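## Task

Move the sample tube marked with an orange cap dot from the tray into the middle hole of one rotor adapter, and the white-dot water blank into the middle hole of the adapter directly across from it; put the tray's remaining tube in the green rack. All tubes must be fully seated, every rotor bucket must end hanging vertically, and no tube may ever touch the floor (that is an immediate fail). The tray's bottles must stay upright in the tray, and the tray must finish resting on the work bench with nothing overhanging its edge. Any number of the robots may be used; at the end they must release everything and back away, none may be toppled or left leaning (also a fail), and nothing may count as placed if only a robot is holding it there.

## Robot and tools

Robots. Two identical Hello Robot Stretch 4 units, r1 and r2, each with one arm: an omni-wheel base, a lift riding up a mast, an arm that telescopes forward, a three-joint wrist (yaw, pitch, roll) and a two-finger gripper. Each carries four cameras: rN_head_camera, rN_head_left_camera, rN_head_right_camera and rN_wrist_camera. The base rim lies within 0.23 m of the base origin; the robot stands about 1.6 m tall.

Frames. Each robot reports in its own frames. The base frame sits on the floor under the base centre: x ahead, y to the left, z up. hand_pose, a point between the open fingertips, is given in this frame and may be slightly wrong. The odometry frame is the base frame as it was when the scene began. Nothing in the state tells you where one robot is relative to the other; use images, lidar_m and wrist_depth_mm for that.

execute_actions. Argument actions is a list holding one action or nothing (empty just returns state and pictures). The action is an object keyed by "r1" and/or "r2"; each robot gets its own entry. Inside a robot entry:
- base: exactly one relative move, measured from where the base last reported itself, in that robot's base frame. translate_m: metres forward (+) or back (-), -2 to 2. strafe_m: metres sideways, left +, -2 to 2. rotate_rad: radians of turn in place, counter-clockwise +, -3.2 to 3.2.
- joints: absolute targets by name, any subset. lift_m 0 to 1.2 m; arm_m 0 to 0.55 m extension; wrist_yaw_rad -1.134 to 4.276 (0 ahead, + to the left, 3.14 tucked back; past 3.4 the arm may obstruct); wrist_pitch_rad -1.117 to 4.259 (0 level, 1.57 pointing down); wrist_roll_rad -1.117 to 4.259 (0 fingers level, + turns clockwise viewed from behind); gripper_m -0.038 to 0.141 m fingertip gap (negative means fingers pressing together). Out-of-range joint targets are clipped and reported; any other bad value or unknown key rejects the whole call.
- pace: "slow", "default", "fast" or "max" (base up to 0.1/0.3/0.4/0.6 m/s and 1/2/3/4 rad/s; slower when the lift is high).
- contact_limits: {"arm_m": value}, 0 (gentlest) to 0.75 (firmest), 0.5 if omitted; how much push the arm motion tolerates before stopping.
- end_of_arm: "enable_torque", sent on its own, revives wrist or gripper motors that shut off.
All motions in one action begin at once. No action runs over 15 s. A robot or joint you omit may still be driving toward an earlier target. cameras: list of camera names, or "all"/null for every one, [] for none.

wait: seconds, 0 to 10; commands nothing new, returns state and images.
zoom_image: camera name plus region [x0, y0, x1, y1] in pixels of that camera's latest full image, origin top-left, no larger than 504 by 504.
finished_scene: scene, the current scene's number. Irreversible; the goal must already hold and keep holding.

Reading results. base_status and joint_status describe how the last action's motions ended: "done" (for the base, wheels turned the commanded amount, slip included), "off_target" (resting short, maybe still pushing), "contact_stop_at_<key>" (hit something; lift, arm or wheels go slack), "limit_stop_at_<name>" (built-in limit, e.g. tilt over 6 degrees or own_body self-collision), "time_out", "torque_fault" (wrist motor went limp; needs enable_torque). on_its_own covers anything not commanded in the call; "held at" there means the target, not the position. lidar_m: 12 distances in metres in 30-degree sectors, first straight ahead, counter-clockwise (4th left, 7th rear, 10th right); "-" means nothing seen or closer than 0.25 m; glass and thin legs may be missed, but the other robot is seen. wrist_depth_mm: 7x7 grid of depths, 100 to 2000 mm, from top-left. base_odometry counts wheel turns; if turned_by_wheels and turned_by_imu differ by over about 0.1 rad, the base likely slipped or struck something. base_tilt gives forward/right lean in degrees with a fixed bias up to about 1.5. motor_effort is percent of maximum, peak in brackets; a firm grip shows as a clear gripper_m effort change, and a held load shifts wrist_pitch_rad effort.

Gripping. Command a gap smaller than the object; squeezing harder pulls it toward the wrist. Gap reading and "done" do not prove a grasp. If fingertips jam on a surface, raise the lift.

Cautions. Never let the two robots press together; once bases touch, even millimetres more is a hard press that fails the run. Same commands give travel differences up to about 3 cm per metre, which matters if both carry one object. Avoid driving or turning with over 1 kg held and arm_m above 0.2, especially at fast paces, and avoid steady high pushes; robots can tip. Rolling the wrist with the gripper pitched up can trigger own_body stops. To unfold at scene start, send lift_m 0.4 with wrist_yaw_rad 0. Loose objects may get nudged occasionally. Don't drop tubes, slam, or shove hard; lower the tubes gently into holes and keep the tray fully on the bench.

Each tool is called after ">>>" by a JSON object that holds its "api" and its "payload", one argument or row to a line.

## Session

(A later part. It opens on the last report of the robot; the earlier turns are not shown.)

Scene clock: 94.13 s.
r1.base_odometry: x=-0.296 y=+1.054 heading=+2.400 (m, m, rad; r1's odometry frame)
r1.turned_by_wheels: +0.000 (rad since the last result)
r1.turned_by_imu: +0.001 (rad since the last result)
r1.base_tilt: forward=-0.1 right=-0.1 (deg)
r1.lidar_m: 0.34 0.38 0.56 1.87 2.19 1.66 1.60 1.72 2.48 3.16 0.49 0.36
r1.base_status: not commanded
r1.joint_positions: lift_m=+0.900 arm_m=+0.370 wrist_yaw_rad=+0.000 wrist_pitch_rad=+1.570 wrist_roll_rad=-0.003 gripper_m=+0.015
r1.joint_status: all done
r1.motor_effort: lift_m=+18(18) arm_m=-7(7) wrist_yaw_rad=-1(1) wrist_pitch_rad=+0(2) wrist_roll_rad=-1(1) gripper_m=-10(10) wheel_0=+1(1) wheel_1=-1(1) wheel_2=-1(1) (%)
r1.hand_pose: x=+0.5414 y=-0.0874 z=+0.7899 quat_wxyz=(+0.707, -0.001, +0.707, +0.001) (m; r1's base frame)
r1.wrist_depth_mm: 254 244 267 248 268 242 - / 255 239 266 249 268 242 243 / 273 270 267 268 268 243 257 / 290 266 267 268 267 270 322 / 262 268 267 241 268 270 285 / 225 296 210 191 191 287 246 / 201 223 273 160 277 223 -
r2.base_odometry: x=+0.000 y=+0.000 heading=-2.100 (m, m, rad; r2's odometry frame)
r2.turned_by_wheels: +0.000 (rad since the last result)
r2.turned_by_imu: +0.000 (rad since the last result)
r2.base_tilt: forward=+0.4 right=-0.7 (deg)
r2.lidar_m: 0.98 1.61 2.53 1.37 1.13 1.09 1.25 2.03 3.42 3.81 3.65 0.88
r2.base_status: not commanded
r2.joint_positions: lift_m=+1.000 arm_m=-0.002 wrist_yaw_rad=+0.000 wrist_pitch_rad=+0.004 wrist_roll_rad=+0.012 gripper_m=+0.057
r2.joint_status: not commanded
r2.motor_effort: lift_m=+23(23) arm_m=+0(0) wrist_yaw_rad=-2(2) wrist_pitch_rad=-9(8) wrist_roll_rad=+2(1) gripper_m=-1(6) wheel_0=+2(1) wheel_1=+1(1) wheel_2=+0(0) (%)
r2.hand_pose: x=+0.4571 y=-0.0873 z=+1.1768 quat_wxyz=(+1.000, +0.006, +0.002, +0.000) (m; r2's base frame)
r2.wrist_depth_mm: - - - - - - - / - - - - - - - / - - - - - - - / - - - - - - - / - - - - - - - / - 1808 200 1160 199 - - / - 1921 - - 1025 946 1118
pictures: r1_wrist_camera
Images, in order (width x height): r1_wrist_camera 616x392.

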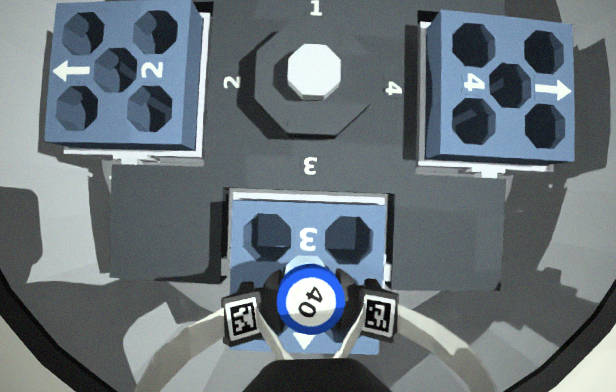

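>>> {"api": "execute_actions", "payload": {
  "actions": [
    {"r1":{"joints":{"gripper_m":0.07}}}
  ],
  "cameras": []
}}

>>> {"api": "execute_actions", "payload": {
  "actions": [
    {"r1":{"joints":{"lift_m":1.05}}}
  ],
  "cameras": ["r1_wrist_camera"]
}}

Scene clock: 105.97 s.
r1.base_odometry: x=-0.296 y=+1.054 heading=+2.400 (m, m, rad; r1's odometry frame)
r1.turned_by_wheels: +0.000 (rad since the last result)
r1.turned_by_imu: +0.001 (rad since the last result)
r1.base_tilt: forward=-0.1 right=-0.1 (deg)
r1.lidar_m: 0.35 0.36 0.57 1.85 2.18 1.67 1.62 1.71 2.47 3.17 0.50 0.36
r1.base_status: not commanded
r1.joint_positions: lift_m=+0.900 arm_m=+0.370 wrist_yaw_rad=+0.000 wrist_pitch_rad=+1.571 wrist_roll_rad=-0.003 gripper_m=+0.070
r1.joint_status: all done
r1.motor_effort: lift_m=+18(18) arm_m=-7(7) wrist_yaw_rad=-1(1) wrist_pitch_rad=-4(4) wrist_roll_rad=+0(1) gripper_m=+1(9) wheel_0=+1(1) wheel_1=-1(1) wheel_2=-1(1) (%)
r1.hand_pose: x=+0.5410 y=-0.0874 z=+0.7899 quat_wxyz=(+0.707, -0.001, +0.707, +0.001) (m; r1's base frame)
r1.wrist_depth_mm: 254 244 268 250 270 245 - / 256 241 270 251 272 246 245 / 276 272 268 270 270 244 252 / 296 270 270 271 270 272 314 / 263 270 272 244 271 272 285 / 227 296 209 215 196 287 243 / 203 231 272 149 277 230 -
r2.base_odometry: x=+0.000 y=+0.000 heading=-2.100 (m, m, rad; r2's odometry frame)
r2.turned_by_wheels: +0.000 (rad since the last result)
r2.turned_by_imu: +0.000 (rad since the last result)
r2.base_tilt: forward=+0.1 right=-0.6 (deg)
r2.lidar_m: 0.97 1.60 2.55 1.36 1.11 1.12 1.26 2.05 3.42 3.83 3.65 0.91
r2.base_status: not commanded
r2.joint_positions: lift_m=+1.000 arm_m=-0.002 wrist_yaw_rad=+0.000 wrist_pitch_rad=+0.004 wrist_roll_rad=+0.012 gripper_m=+0.057
r2.joint_status: not commanded
r2.motor_effort: lift_m=+23(23) arm_m=+0(0) wrist_yaw_rad=-3(2) wrist_pitch_rad=-8(8) wrist_roll_rad=+0(1) gripper_m=-6(2) wheel_0=+1(1) wheel_1=+2(1) wheel_2=+0(0) (%)
r2.hand_pose: x=+0.4571 y=-0.0873 z=+1.1768 quat_wxyz=(+1.000, +0.006, +0.002, +0.000) (m; r2's base frame)
r2.wrist_depth_mm: - - - - - - - / - - - - - - - / - - - - - - - / - - - - - - - / - - - - - - - / - 1808 200 1160 198 - - / - 1921 - - 1008 946 1118
pictures: none
No camera images: the call's "cameras" was empty. Leave "cameras" out to get every camera's image.

Scene clock: 107.67 s.
r1.base_odometry: x=-0.296 y=+1.054 heading=+2.400 (m, m, rad; r1's odometry frame)
r1.turned_by_wheels: +0.000 (rad since the last result)
r1.turned_by_imu: +0.001 (rad since the last result)
r1.base_tilt: forward=-0.2 right=-0.3 (deg)
r1.lidar_m: 0.34 0.36 0.57 1.84 2.17 1.66 1.60 1.74 2.48 3.17 0.47 0.37
r1.base_status: not commanded
r1.joint_positions: lift_m=+1.050 arm_m=+0.370 wrist_yaw_rad=+0.000 wrist_pitch_rad=+1.570 wrist_roll_rad=-0.003 gripper_m=+0.070
r1.joint_status: all done
r1.motor_effort: lift_m=+23(25) arm_m=-7(7) wrist_yaw_rad=-2(0) wrist_pitch_rad=+0(4) wrist_roll_rad=+0(1) gripper_m=-4(1) wheel_0=+1(1) wheel_1=+0(1) wheel_2=-1(1) (%)
r1.hand_pose: x=+0.5413 y=-0.0874 z=+0.9395 quat_wxyz=(+0.707, -0.001, +0.707, +0.001) (m; r1's base frame)
r1.wrist_depth_mm: 353 404 415 413 418 404 355 / 351 397 415 415 421 413 357 / 355 399 413 397 418 410 357 / 353 433 418 418 421 430 357 / 355 368 421 394 418 377 359 / 355 353 211 436 198 362 357 / 355 355 357 145 355 357 362
r2.base_odometry: x=+0.000 y=+0.000 heading=-2.100 (m, m, rad; r2's odometry frame)
r2.turned_by_wheels: +0.000 (rad since the last result)
r2.turned_by_imu: +0.000 (rad since the last result)
r2.base_tilt: forward=+0.3 right=-0.6 (deg)
r2.lidar_m: 0.98 1.58 2.51 1.35 1.11 1.11 1.26 2.05 3.42 3.82 3.62 0.91
r2.base_status: not commanded
r2.joint_positions: lift_m=+1.000 arm_m=-0.002 wrist_yaw_rad=+0.000 wrist_pitch_rad=+0.004 wrist_roll_rad=+0.012 gripper_m=+0.057
r2.joint_status: not commanded
r2.motor_effort: lift_m=+23(23) arm_m=+0(0) wrist_yaw_rad=-4(1) wrist_pitch_rad=-8(9) wrist_roll_rad=+1(2) gripper_m=+0(4) wheel_0=+1(1) wheel_1=+2(1) wheel_2=+0(0) (%)
r2.hand_pose: x=+0.4571 y=-0.0873 z=+1.1768 quat_wxyz=(+1.000, +0.006, +0.002, +0.000) (m; r2's base frame)
r2.wrist_depth_mm: - - - - - - - / - - - - - - - / - - - - - - - / - - - - - - - / - - - - - - - / - 1863 200 1182 199 - - / - 1921 - - 1025 960 1098
pictures: r1_wrist_camera
Images, in order (width x height): r1_wrist_camera 616x392.

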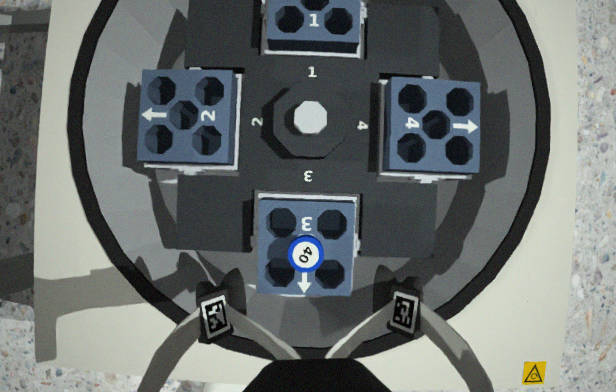

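>>> {"api": "execute_actions", "payload": {
  "actions": [
    {"r1":{"base":{"strafe_m":1.334},"joints":{"lift_m":1.2,"arm_m":0.37,"wrist_roll_rad":1.57}}}
  ],
  "cameras": []
}}

>>> {"api": "execute_actions", "payload": {
  "actions": [
    {"r1":{"base":{"translate_m":0.12},"joints":{"lift_m":1.06,"arm_m":0.49}}}
  ],
  "cameras": ["r1_wrist_camera"]
}}

Scene clock: 119.17 s.
r1.base_odometry: x=-1.197 y=+0.070 heading=+2.400 (m, m, rad; r1's odometry frame)
r1.turned_by_wheels: +0.000 (rad since the last result)
r1.turned_by_imu: +0.001 (rad since the last result)
r1.base_tilt: forward=+0.0 right=-0.1 (deg)
r1.lidar_m: 0.41 0.45 0.65 4.24 2.07 1.59 1.54 1.64 2.37 1.41 0.58 0.44
r1.base_status: done
r1.joint_positions: lift_m=+1.199 arm_m=+0.370 wrist_yaw_rad=+0.000 wrist_pitch_rad=+1.570 wrist_roll_rad=+1.569 gripper_m=+0.070
r1.joint_status: all done
r1.motor_effort: lift_m=+23(24) arm_m=-1(3) wrist_yaw_rad=-2(0) wrist_pitch_rad=-2(1) wrist_roll_rad=+1(9) gripper_m=-4(2) wheel_0=+2(12) wheel_1=-1(8) wheel_2=+0(0) (%)
r1.hand_pose: x=+0.5413 y=-0.0874 z=+1.0889 quat_wxyz=(+0.501, +0.500, +0.500, -0.499) (m; r1's base frame)
r1.wrist_depth_mm: 544 539 544 549 1308 1336 1336 / 539 521 424 554 1308 1366 1308 / 549 512 549 549 1308 1308 1336 / 539 539 544 544 1281 1118 1336 / 544 480 539 554 1118 1138 1308 / 539 539 211 554 198 1308 1336 / 539 549 549 145 1308 1308 1336
r2.base_odometry: x=+0.000 y=+0.000 heading=-2.100 (m, m, rad; r2's odometry frame)
r2.turned_by_wheels: +0.000 (rad since the last result)
r2.turned_by_imu: -0.001 (rad since the last result)
r2.base_tilt: forward=+0.2 right=-0.5 (deg)
r2.lidar_m: 1.00 1.63 2.53 1.36 1.11 1.11 1.24 2.02 3.42 3.81 3.65 0.91
r2.base_status: not commanded
r2.joint_positions: lift_m=+1.000 arm_m=-0.002 wrist_yaw_rad=+0.000 wrist_pitch_rad=+0.004 wrist_roll_rad=+0.012 gripper_m=+0.057
r2.joint_status: not commanded
r2.motor_effort: lift_m=+23(23) arm_m=+0(0) wrist_yaw_rad=-2(2) wrist_pitch_rad=-9(8) wrist_roll_rad=+0(1) gripper_m=-3(5) wheel_0=+1(1) wheel_1=+1(1) wheel_2=+0(0) (%)
r2.hand_pose: x=+0.4571 y=-0.0873 z=+1.1768 quat_wxyz=(+1.000, +0.006, +0.002, +0.000) (m; r2's base frame)
r2.wrist_depth_mm: - - - - - - - / - - - - - - - / - - - - - - - / - - - - - - - / - - - - - - - / - 1863 200 1182 199 - - / - 1921 - - 1008 946 1098
pictures: none
No camera images: the call's "cameras" was empty. Leave "cameras" out to get every camera's image.

Scene clock: 120.83 s.
r1.base_odometry: x=-1.286 y=+0.151 heading=+2.400 (m, m, rad; r1's odometry frame)
r1.turned_by_wheels: +0.000 (rad since the last result)
r1.turned_by_imu: +0.000 (rad since the last result)
r1.base_tilt: forward=-0.2 right=-0.2 (deg)
r1.lidar_m: 0.29 0.33 0.46 4.24 2.21 1.71 1.66 1.77 2.55 1.03 0.44 0.31
r1.base_status: done
r1.joint_positions: lift_m=+1.060 arm_m=+0.489 wrist_yaw_rad=+0.000 wrist_pitch_rad=+1.570 wrist_roll_rad=+1.569 gripper_m=+0.070
r1.joint_status: all done
r1.motor_effort: lift_m=+18(21) arm_m=+7(8) wrist_yaw_rad=+0(1) wrist_pitch_rad=+0(1) wrist_roll_rad=+2(2) gripper_m=-2(1) wheel_0=+0(7) wheel_1=+0(5) wheel_2=+2(9) (%)
r1.hand_pose: x=+0.6599 y=-0.0874 z=+0.9499 quat_wxyz=(+0.501, +0.500, +0.500, -0.499) (m; r1's base frame)
r1.wrist_depth_mm: 407 375 368 351 377 248 415 / 404 407 410 402 379 279 415 / 410 402 413 384 410 415 418 / 407 404 404 407 413 415 418 / 404 368 404 351 413 413 415 / 243 278 211 349 198 413 413 / 407 404 407 145 373 415 415
r2.base_odometry: x=+0.000 y=+0.000 heading=-2.100 (m, m, rad; r2's odometry frame)
r2.turned_by_wheels: +0.000 (rad since the last result)
r2.turned_by_imu: +0.000 (rad since the last result)
r2.base_tilt: forward=+0.2 right=-0.6 (deg)
r2.lidar_m: 0.96 1.60 2.52 1.35 1.11 1.12 1.26 2.01 3.39 3.81 3.63 0.92
r2.base_status: not commanded
r2.joint_positions: lift_m=+1.000 arm_m=-0.002 wrist_yaw_rad=+0.000 wrist_pitch_rad=+0.004 wrist_roll_rad=+0.012 gripper_m=+0.057
r2.joint_status: not commanded
r2.motor_effort: lift_m=+23(23) arm_m=-1(0) wrist_yaw_rad=-2(0) wrist_pitch_rad=-8(9) wrist_roll_rad=-1(1) gripper_m=-4(3) wheel_0=+1(1) wheel_1=+1(2) wheel_2=+0(0) (%)
r2.hand_pose: x=+0.4571 y=-0.0873 z=+1.1768 quat_wxyz=(+1.000, +0.006, +0.002, +0.000) (m; r2's base frame)
r2.wrist_depth_mm: - - - - - - - / - - - - - - - / - - - - - - - / - - - - - - - / - - - - - - - / - 1863 200 1182 198 - - / - 1921 - - 1008 960 1118
pictures: r1_wrist_camera
Images, in order (width x height): r1_wrist_camera 616x392.

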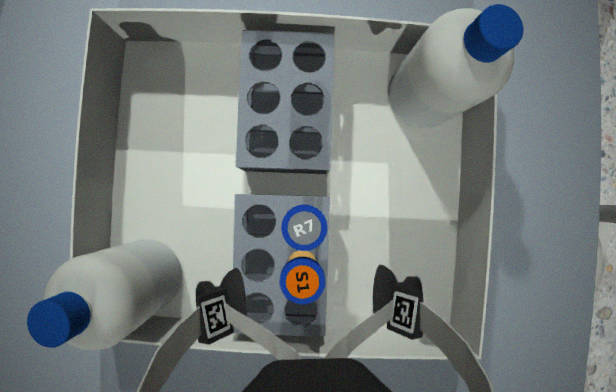

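>>> {"api": "execute_actions", "payload": {
  "actions": [
    {"r1":{"base":{"strafe_m":0.011},"joints":{"lift_m":0.97},"pace":"slow"}}
  ],
  "cameras": ["r1_wrist_camera"]
}}

Scene clock: 126.17 s.
r1.base_odometry: x=-1.293 y=+0.143 heading=+2.400 (m, m, rad; r1's odometry frame)
r1.turned_by_wheels: +0.000 (rad since the last result)
r1.turned_by_imu: +0.002 (rad since the last result)
r1.base_tilt: forward=-0.1 right=-0.3 (deg)
r1.lidar_m: 0.30 0.33 0.48 4.23 2.22 1.71 1.66 1.77 2.52 1.05 0.43 0.31
r1.base_status: done
r1.joint_positions: lift_m=+0.970 arm_m=+0.489 wrist_yaw_rad=+0.000 wrist_pitch_rad=+1.570 wrist_roll_rad=+1.569 gripper_m=+0.070
r1.joint_status: all done
r1.motor_effort: lift_m=+18(17) arm_m=+7(7) wrist_yaw_rad=-1(0) wrist_pitch_rad=+0(0) wrist_roll_rad=+1(1) gripper_m=-3(6) wheel_0=+0(7) wheel_1=+2(5) wheel_2=+1(1) (%)
r1.hand_pose: x=+0.6599 y=-0.0874 z=+0.8599 quat_wxyz=(+0.501, +0.500, +0.500, -0.499) (m; r1's base frame)
r1.wrist_depth_mm: 289 317 315 259 322 213 - / 293 317 314 260 320 293 276 / 300 317 317 309 320 320 273 / 304 315 315 259 319 320 271 / 233 314 314 257 319 320 266 / 188 300 211 198 198 322 263 / 190 255 258 144 294 273 325
r2.base_odometry: x=+0.000 y=+0.000 heading=-2.100 (m, m, rad; r2's odometry frame)
r2.turned_by_wheels: +0.000 (rad since the last result)
r2.turned_by_imu: +0.000 (rad since the last result)
r2.base_tilt: forward=+0.4 right=-0.5 (deg)
r2.lidar_m: 1.00 1.61 2.49 1.36 1.12 1.11 1.27 2.02 3.41 3.83 3.62 0.90
r2.base_status: not commanded
r2.joint_positions: lift_m=+1.000 arm_m=-0.002 wrist_yaw_rad=+0.000 wrist_pitch_rad=+0.004 wrist_roll_rad=+0.012 gripper_m=+0.057
r2.joint_status: not commanded
r2.motor_effort: lift_m=+23(23) arm_m=+0(0) wrist_yaw_rad=-2(2) wrist_pitch_rad=-9(8) wrist_roll_rad=+0(1) gripper_m=+1(4) wheel_0=+1(1) wheel_1=+1(2) wheel_2=+0(0) (%)
r2.hand_pose: x=+0.4571 y=-0.0873 z=+1.1768 quat_wxyz=(+1.000, +0.006, +0.002, +0.000) (m; r2's base frame)
r2.wrist_depth_mm: - - - - - - - / - - - - - - - / - - - - - - - / - - - - 1863 - - / - - - - - - - / - 1863 200 1182 199 - - / - 1921 - - 1008 960 1098
pictures: r1_wrist_camera
Images, in order (width x height): r1_wrist_camera 616x392.

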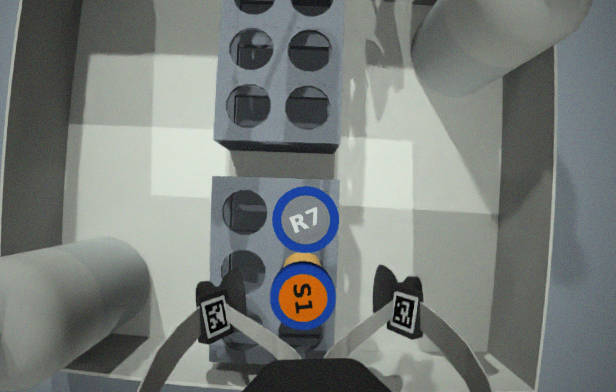

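>>> {"api": "execute_actions", "payload": {
  "actions": [
    {"r1":{"joints":{"gripper_m":0.015}}}
  ],
  "cameras": []
}}

>>> {"api": "execute_actions", "payload": {
  "actions": [
    {"r1":{"joints":{"lift_m":1.2}}}
  ],
  "cameras": []
}}

>>> {"api": "execute_actions", "payload": {
  "actions": [
    {"r1":{"base":{"translate_m":-0.12},"joints":{"wrist_roll_rad":0,"arm_m":0.3}}}
  ],
  "cameras": []
}}

>>> {"api": "execute_actions", "payload": {
  "actions": [
    {"r1":{"base":{"strafe_m":-1.369}}}
  ],
  "cameras": []
}}

>>> {"api": "execute_actions", "payload": {
  "actions": [
    {"r1":{"base":{"translate_m":0.10},"joints":{"arm_m":0.55,"lift_m":1.0},"pace":"slow"}}
  ],
  "cameras": ["r1_wrist_camera"]
}}

Scene clock: 134.87 s.
r1.base_odometry: x=-1.293 y=+0.143 heading=+2.400 (m, m, rad; r1's odometry frame)
r1.turned_by_wheels: +0.000 (rad since the last result)
r1.turned_by_imu: +0.001 (rad since the last result)
r1.base_tilt: forward=-0.1 right=-0.1 (deg)
r1.lidar_m: 0.29 0.32 0.47 4.22 2.23 1.68 1.65 1.76 2.53 1.02 0.44 0.32
r1.base_status: not commanded
r1.joint_positions: lift_m=+0.970 arm_m=+0.489 wrist_yaw_rad=+0.000 wrist_pitch_rad=+1.570 wrist_roll_rad=+1.569 gripper_m=+0.015
r1.joint_status: all done
r1.motor_effort: lift_m=+18(18) arm_m=+7(7) wrist_yaw_rad=+0(0) wrist_pitch_rad=+0(0) wrist_roll_rad=+1(1) gripper_m=-13(11) wheel_0=+0(0) wheel_1=+2(2) wheel_2=+1(1) (%)
r1.hand_pose: x=+0.6600 y=-0.0874 z=+0.8599 quat_wxyz=(+0.501, +0.500, +0.500, -0.499) (m; r1's base frame)
r1.wrist_depth_mm: 289 319 314 262 324 212 - / 293 315 312 258 320 293 273 / 298 314 319 309 320 322 273 / 304 317 315 260 320 322 272 / 232 315 315 232 319 322 267 / 189 301 196 192 191 322 262 / 189 254 258 158 294 271 325
r2.base_odometry: x=+0.000 y=+0.000 heading=-2.100 (m, m, rad; r2's odometry frame)
r2.turned_by_wheels: +0.000 (rad since the last result)
r2.turned_by_imu: +0.000 (rad since the last result)
r2.base_tilt: forward=+0.2 right=-0.5 (deg)
r2.lidar_m: 0.98 1.61 2.52 1.35 1.10 1.11 1.26 2.02 3.40 3.80 3.63 0.91
r2.base_status: not commanded
r2.joint_positions: lift_m=+1.000 arm_m=-0.002 wrist_yaw_rad=+0.000 wrist_pitch_rad=+0.004 wrist_roll_rad=+0.012 gripper_m=+0.057
r2.joint_status: not commanded
r2.motor_effort: lift_m=+23(23) arm_m=+0(0) wrist_yaw_rad=-1(3) wrist_pitch_rad=-8(8) wrist_roll_rad=+2(1) gripper_m=-4(4) wheel_0=+1(1) wheel_1=+2(1) wheel_2=+0(0) (%)
r2.hand_pose: x=+0.4571 y=-0.0873 z=+1.1768 quat_wxyz=(+1.000, +0.006, +0.002, +0.000) (m; r2's base frame)
r2.wrist_depth_mm: - - - - - - - / - - - - - - - / - - - - - - - / - - - - 1863 - - / - - - - - - - / - 1808 200 1182 198 - - / - 1921 - - 1008 946 1098
pictures: none
No camera images: the call's "cameras" was empty. Leave "cameras" out to get every camera's image.

Scene clock: 136.90 s.
r1.base_odometry: x=-1.293 y=+0.143 heading=+2.400 (m, m, rad; r1's odometry frame)
r1.turned_by_wheels: +0.000 (rad since the last result)
r1.turned_by_imu: +0.001 (rad since the last result)
r1.base_tilt: forward=-0.1 right=-0.1 (deg)
r1.lidar_m: 0.30 0.32 0.47 4.23 2.22 1.71 1.65 1.77 2.53 1.07 0.40 0.33
r1.base_status: not commanded
r1.joint_positions: lift_m=+1.199 arm_m=+0.489 wrist_yaw_rad=+0.000 wrist_pitch_rad=+1.570 wrist_roll_rad=+1.569 gripper_m=+0.015
r1.joint_status: all done
r1.motor_effort: lift_m=+23(24) arm_m=+7(7) wrist_yaw_rad=-1(2) wrist_pitch_rad=-1(0) wrist_roll_rad=+2(1) gripper_m=-10(11) wheel_0=-1(0) wheel_1=+2(2) wheel_2=+1(1) (%)
r1.hand_pose: x=+0.6600 y=-0.0874 z=+1.0889 quat_wxyz=(+0.501, +0.500, +0.500, -0.499) (m; r1's base frame)
r1.wrist_depth_mm: 544 544 554 554 559 554 1308 / 544 549 544 488 410 554 1308 / 539 544 544 535 549 554 1308 / 544 539 544 549 554 559 1138 / 539 415 549 539 544 564 1098 / 544 535 196 191 191 564 1308 / 539 544 549 159 559 559 1308
r2.base_odometry: x=+0.000 y=+0.000 heading=-2.100 (m, m, rad; r2's odometry frame)
r2.turned_by_wheels: +0.000 (rad since the last result)
r2.turned_by_imu: +0.000 (rad since the last result)
r2.base_tilt: forward=+0.4 right=-0.7 (deg)
r2.lidar_m: 1.00 1.61 2.53 1.34 1.12 1.11 1.25 2.03 3.41 3.83 3.64 0.90
r2.base_status: not commanded
r2.joint_positions: lift_m=+1.000 arm_m=-0.002 wrist_yaw_rad=+0.000 wrist_pitch_rad=+0.004 wrist_roll_rad=+0.012 gripper_m=+0.057
r2.joint_status: not commanded
r2.motor_effort: lift_m=+23(23) arm_m=+0(0) wrist_yaw_rad=-1(1) wrist_pitch_rad=-8(9) wrist_roll_rad=-1(0) gripper_m=-3(2) wheel_0=+2(1) wheel_1=+2(1) wheel_2=+0(0) (%)
r2.hand_pose: x=+0.4571 y=-0.0873 z=+1.1768 quat_wxyz=(+1.000, +0.006, +0.002, +0.000) (m; r2's base frame)
r2.wrist_depth_mm: - - - - - - - / - - - - - - - / - - - - 1863 - - / - - - - - - - / - - - - - - - / - 1921 200 1160 198 - - / - 1921 - - 1008 960 1098
pictures: none
No camera images: the call's "cameras" was empty. Leave "cameras" out to get every camera's image.

Scene clock: 138.57 s.
r1.base_odometry: x=-1.205 y=+0.062 heading=+2.400 (m, m, rad; r1's odometry frame)
r1.turned_by_wheels: +0.000 (rad since the last result)
r1.turned_by_imu: +0.001 (rad since the last result)
r1.base_tilt: forward=-0.2 right=-0.2 (deg)
r1.lidar_m: 0.42 0.46 0.63 4.22 2.06 1.58 1.53 1.65 2.37 1.43 0.59 0.45
r1.base_status: done
r1.joint_positions: lift_m=+1.199 arm_m=+0.301 wrist_yaw_rad=+0.000 wrist_pitch_rad=+1.570 wrist_roll_rad=+0.001 gripper_m=+0.015
r1.joint_status: all done
r1.motor_effort: lift_m=+23(23) arm_m=-7(10) wrist_yaw_rad=+0(0) wrist_pitch_rad=-1(1) wrist_roll_rad=-3(5) gripper_m=-10(12) wheel_0=-1(7) wheel_1=-1(6) wheel_2=+0(10) (%)
r1.hand_pose: x=+0.4723 y=-0.0874 z=+1.0889 quat_wxyz=(+0.707, +0.000, +0.707, +0.000) (m; r1's base frame)
r1.wrist_depth_mm: 544 544 549 535 544 549 554 / 544 549 544 544 544 415 554 / 549 544 544 554 549 554 549 / 544 544 544 544 554 554 554 / 1308 544 549 549 554 554 559 / 1281 1281 196 191 191 1308 1336 / 1281 1308 1078 159 1336 1336 1336
r2.base_odometry: x=+0.000 y=+0.000 heading=-2.100 (m, m, rad; r2's odometry frame)
r2.turned_by_wheels: +0.000 (rad since the last result)
r2.turned_by_imu: +0.000 (rad since the last result)
r2.base_tilt: forward=+0.2 right=-0.6 (deg)
r2.lidar_m: 0.97 1.61 2.54 1.36 1.11 1.11 1.26 2.01 3.42 3.78 3.65 0.92
r2.base_status: not commanded
r2.joint_positions: lift_m=+1.000 arm_m=-0.002 wrist_yaw_rad=+0.000 wrist_pitch_rad=+0.004 wrist_roll_rad=+0.012 gripper_m=+0.057
r2.joint_status: not commanded
r2.motor_effort: lift_m=+23(23) arm_m=+0(0) wrist_yaw_rad=-2(1) wrist_pitch_rad=-9(9) wrist_roll_rad=+1(1) gripper_m=-1(0) wheel_0=+1(1) wheel_1=+2(1) wheel_2=+0(0) (%)
r2.hand_pose: x=+0.4571 y=-0.0873 z=+1.1768 quat_wxyz=(+1.000, +0.006, +0.002, +0.000) (m; r2's base frame)
r2.wrist_depth_mm: - - - - - - - / - - - - - - - / - - - - - - - / - - - - - - - / - - - - - - - / - 1863 200 1182 198 - - / - 1921 - - 1008 960 1118
pictures: none
No camera images: the call's "cameras" was empty. Leave "cameras" out to get every camera's image.

Scene clock: 144.47 s.
r1.base_odometry: x=-0.280 y=+1.072 heading=+2.400 (m, m, rad; r1's odometry frame)
r1.turned_by_wheels: +0.000 (rad since the last result)
r1.turned_by_imu: +0.001 (rad since the last result)
r1.base_tilt: forward=-0.1 right=-0.2 (deg)
r1.lidar_m: 0.34 0.37 0.59 1.86 2.20 1.66 1.61 1.69 2.48 3.14 0.49 0.35
r1.base_status: done
r1.joint_positions: lift_m=+1.199 arm_m=+0.301 wrist_yaw_rad=+0.000 wrist_pitch_rad=+1.570 wrist_roll_rad=+0.001 gripper_m=+0.015
r1.joint_status: not commanded
r1.motor_effort: lift_m=+23(23) arm_m=-7(7) wrist_yaw_rad=+0(0) wrist_pitch_rad=-2(2) wrist_roll_rad=-2(4) gripper_m=-11(11) wheel_0=-2(8) wheel_1=+0(8) wheel_2=-1(2) (%)
r1.hand_pose: x=+0.4723 y=-0.0874 z=+1.0889 quat_wxyz=(+0.707, +0.000, +0.707, +0.000) (m; r1's base frame)
r1.wrist_depth_mm: 1308 517 564 569 564 512 1281 / 1336 539 549 564 554 530 1366 / 1336 500 569 564 564 504 1336 / 1281 500 574 569 569 1308 1336 / 1308 504 508 504 512 1336 1308 / 1281 1336 196 192 191 1336 1308 / 1308 1281 1118 159 1308 1366 1308
r2.base_odometry: x=+0.000 y=+0.000 heading=-2.100 (m, m, rad; r2's odometry frame)
r2.turned_by_wheels: +0.000 (rad since the last result)
r2.turned_by_imu: -0.001 (rad since the last result)
r2.base_tilt: forward=+0.3 right=-0.6 (deg)
r2.lidar_m: 1.01 1.63 2.52 1.38 1.11 1.10 1.24 2.03 3.43 3.83 3.65 0.93
r2.base_status: not commanded
r2.joint_positions: lift_m=+1.000 arm_m=-0.002 wrist_yaw_rad=+0.000 wrist_pitch_rad=+0.004 wrist_roll_rad=+0.012 gripper_m=+0.057
r2.joint_status: not commanded
r2.motor_effort: lift_m=+23(23) arm_m=+0(0) wrist_yaw_rad=-1(2) wrist_pitch_rad=-8(7) wrist_roll_rad=-1(1) gripper_m=+1(4) wheel_0=+1(1) wheel_1=+2(1) wheel_2=+0(0) (%)
r2.hand_pose: x=+0.4571 y=-0.0873 z=+1.1768 quat_wxyz=(+1.000, +0.006, +0.002, +0.000) (m; r2's base frame)
r2.wrist_depth_mm: - - - - - - - / - - - - - - - / - - - - - - - / - - - - - - - / - - - - - - - / - 1808 200 1160 199 - - / - 1921 - - 1008 960 1098
pictures: none
No camera images: the call's "cameras" was empty. Leave "cameras" out to get every camera's image.

Scene clock: 148.23 s.
r1.base_odometry: x=-0.354 y=+1.139 heading=+2.400 (m, m, rad; r1's odometry frame)
r1.turned_by_wheels: +0.000 (rad since the last result)
r1.turned_by_imu: +0.001 (rad since the last result)
r1.base_tilt: forward=-0.2 right=-0.2 (deg)
r1.lidar_m: 0.25 0.26 0.38 1.32 2.30 1.75 1.71 1.84 2.60 3.14 0.37 0.26
r1.base_status: done
r1.joint_positions: lift_m=+1.000 arm_m=+0.547 wrist_yaw_rad=+0.000 wrist_pitch_rad=+1.570 wrist_roll_rad=+0.001 gripper_m=+0.015
r1.joint_status: all done
joint sent to its limit — the command would take r1.arm_m past its upper limit, so that joint was sent only as far as its limit.
r1.motor_effort: lift_m=+18(22) arm_m=+7(7) wrist_yaw_rad=+0(1) wrist_pitch_rad=+0(1) wrist_roll_rad=-2(2) gripper_m=-11(6) wheel_0=+2(3) wheel_1=+2(8) wheel_2=-1(4) (%)
r1.hand_pose: x=+0.7182 y=-0.0874 z=+0.8899 quat_wxyz=(+0.707, +0.000, +0.707, +0.000) (m; r1's base frame)
r1.wrist_depth_mm: 192 187 186 183 177 168 - / 289 298 293 285 270 254 242 / 304 301 303 304 309 309 307 / 304 306 455 484 330 307 306 / 303 366 366 340 484 307 307 / 306 394 196 192 191 379 309 / 332 342 366 159 366 330 307
r2.base_odometry: x=+0.000 y=+0.000 heading=-2.100 (m, m, rad; r2's odometry frame)
r2.turned_by_wheels: +0.000 (rad since the last result)
r2.turned_by_imu: +0.000 (rad since the last result)
r2.base_tilt: forward=+0.2 right=-0.6 (deg)
r2.lidar_m: 0.96 1.60 2.54 1.34 1.12 1.11 1.27 2.01 3.40 3.84 3.65 0.90
r2.base_status: not commanded
r2.joint_positions: lift_m=+1.000 arm_m=-0.002 wrist_yaw_rad=+0.000 wrist_pitch_rad=+0.004 wrist_roll_rad=+0.012 gripper_m=+0.057
r2.joint_status: not commanded
r2.motor_effort: lift_m=+23(23) arm_m=+0(0) wrist_yaw_rad=-2(2) wrist_pitch_rad=-9(9) wrist_roll_rad=+0(1) gripper_m=-2(3) wheel_0=+1(1) wheel_1=+1(1) wheel_2=+0(0) (%)
r2.hand_pose: x=+0.4571 y=-0.0873 z=+1.1768 quat_wxyz=(+1.000, +0.006, +0.002, +0.000) (m; r2's base frame)
r2.wrist_depth_mm: - - - - - - - / - - - - - - - / - - - - - - - / - - - - - - - / - - - - - - - / - 1863 200 1160 198 - - / - 1921 - - 1008 960 1098
pictures: r1_wrist_camera
Images, in order (width x height): r1_wrist_camera 616x392.

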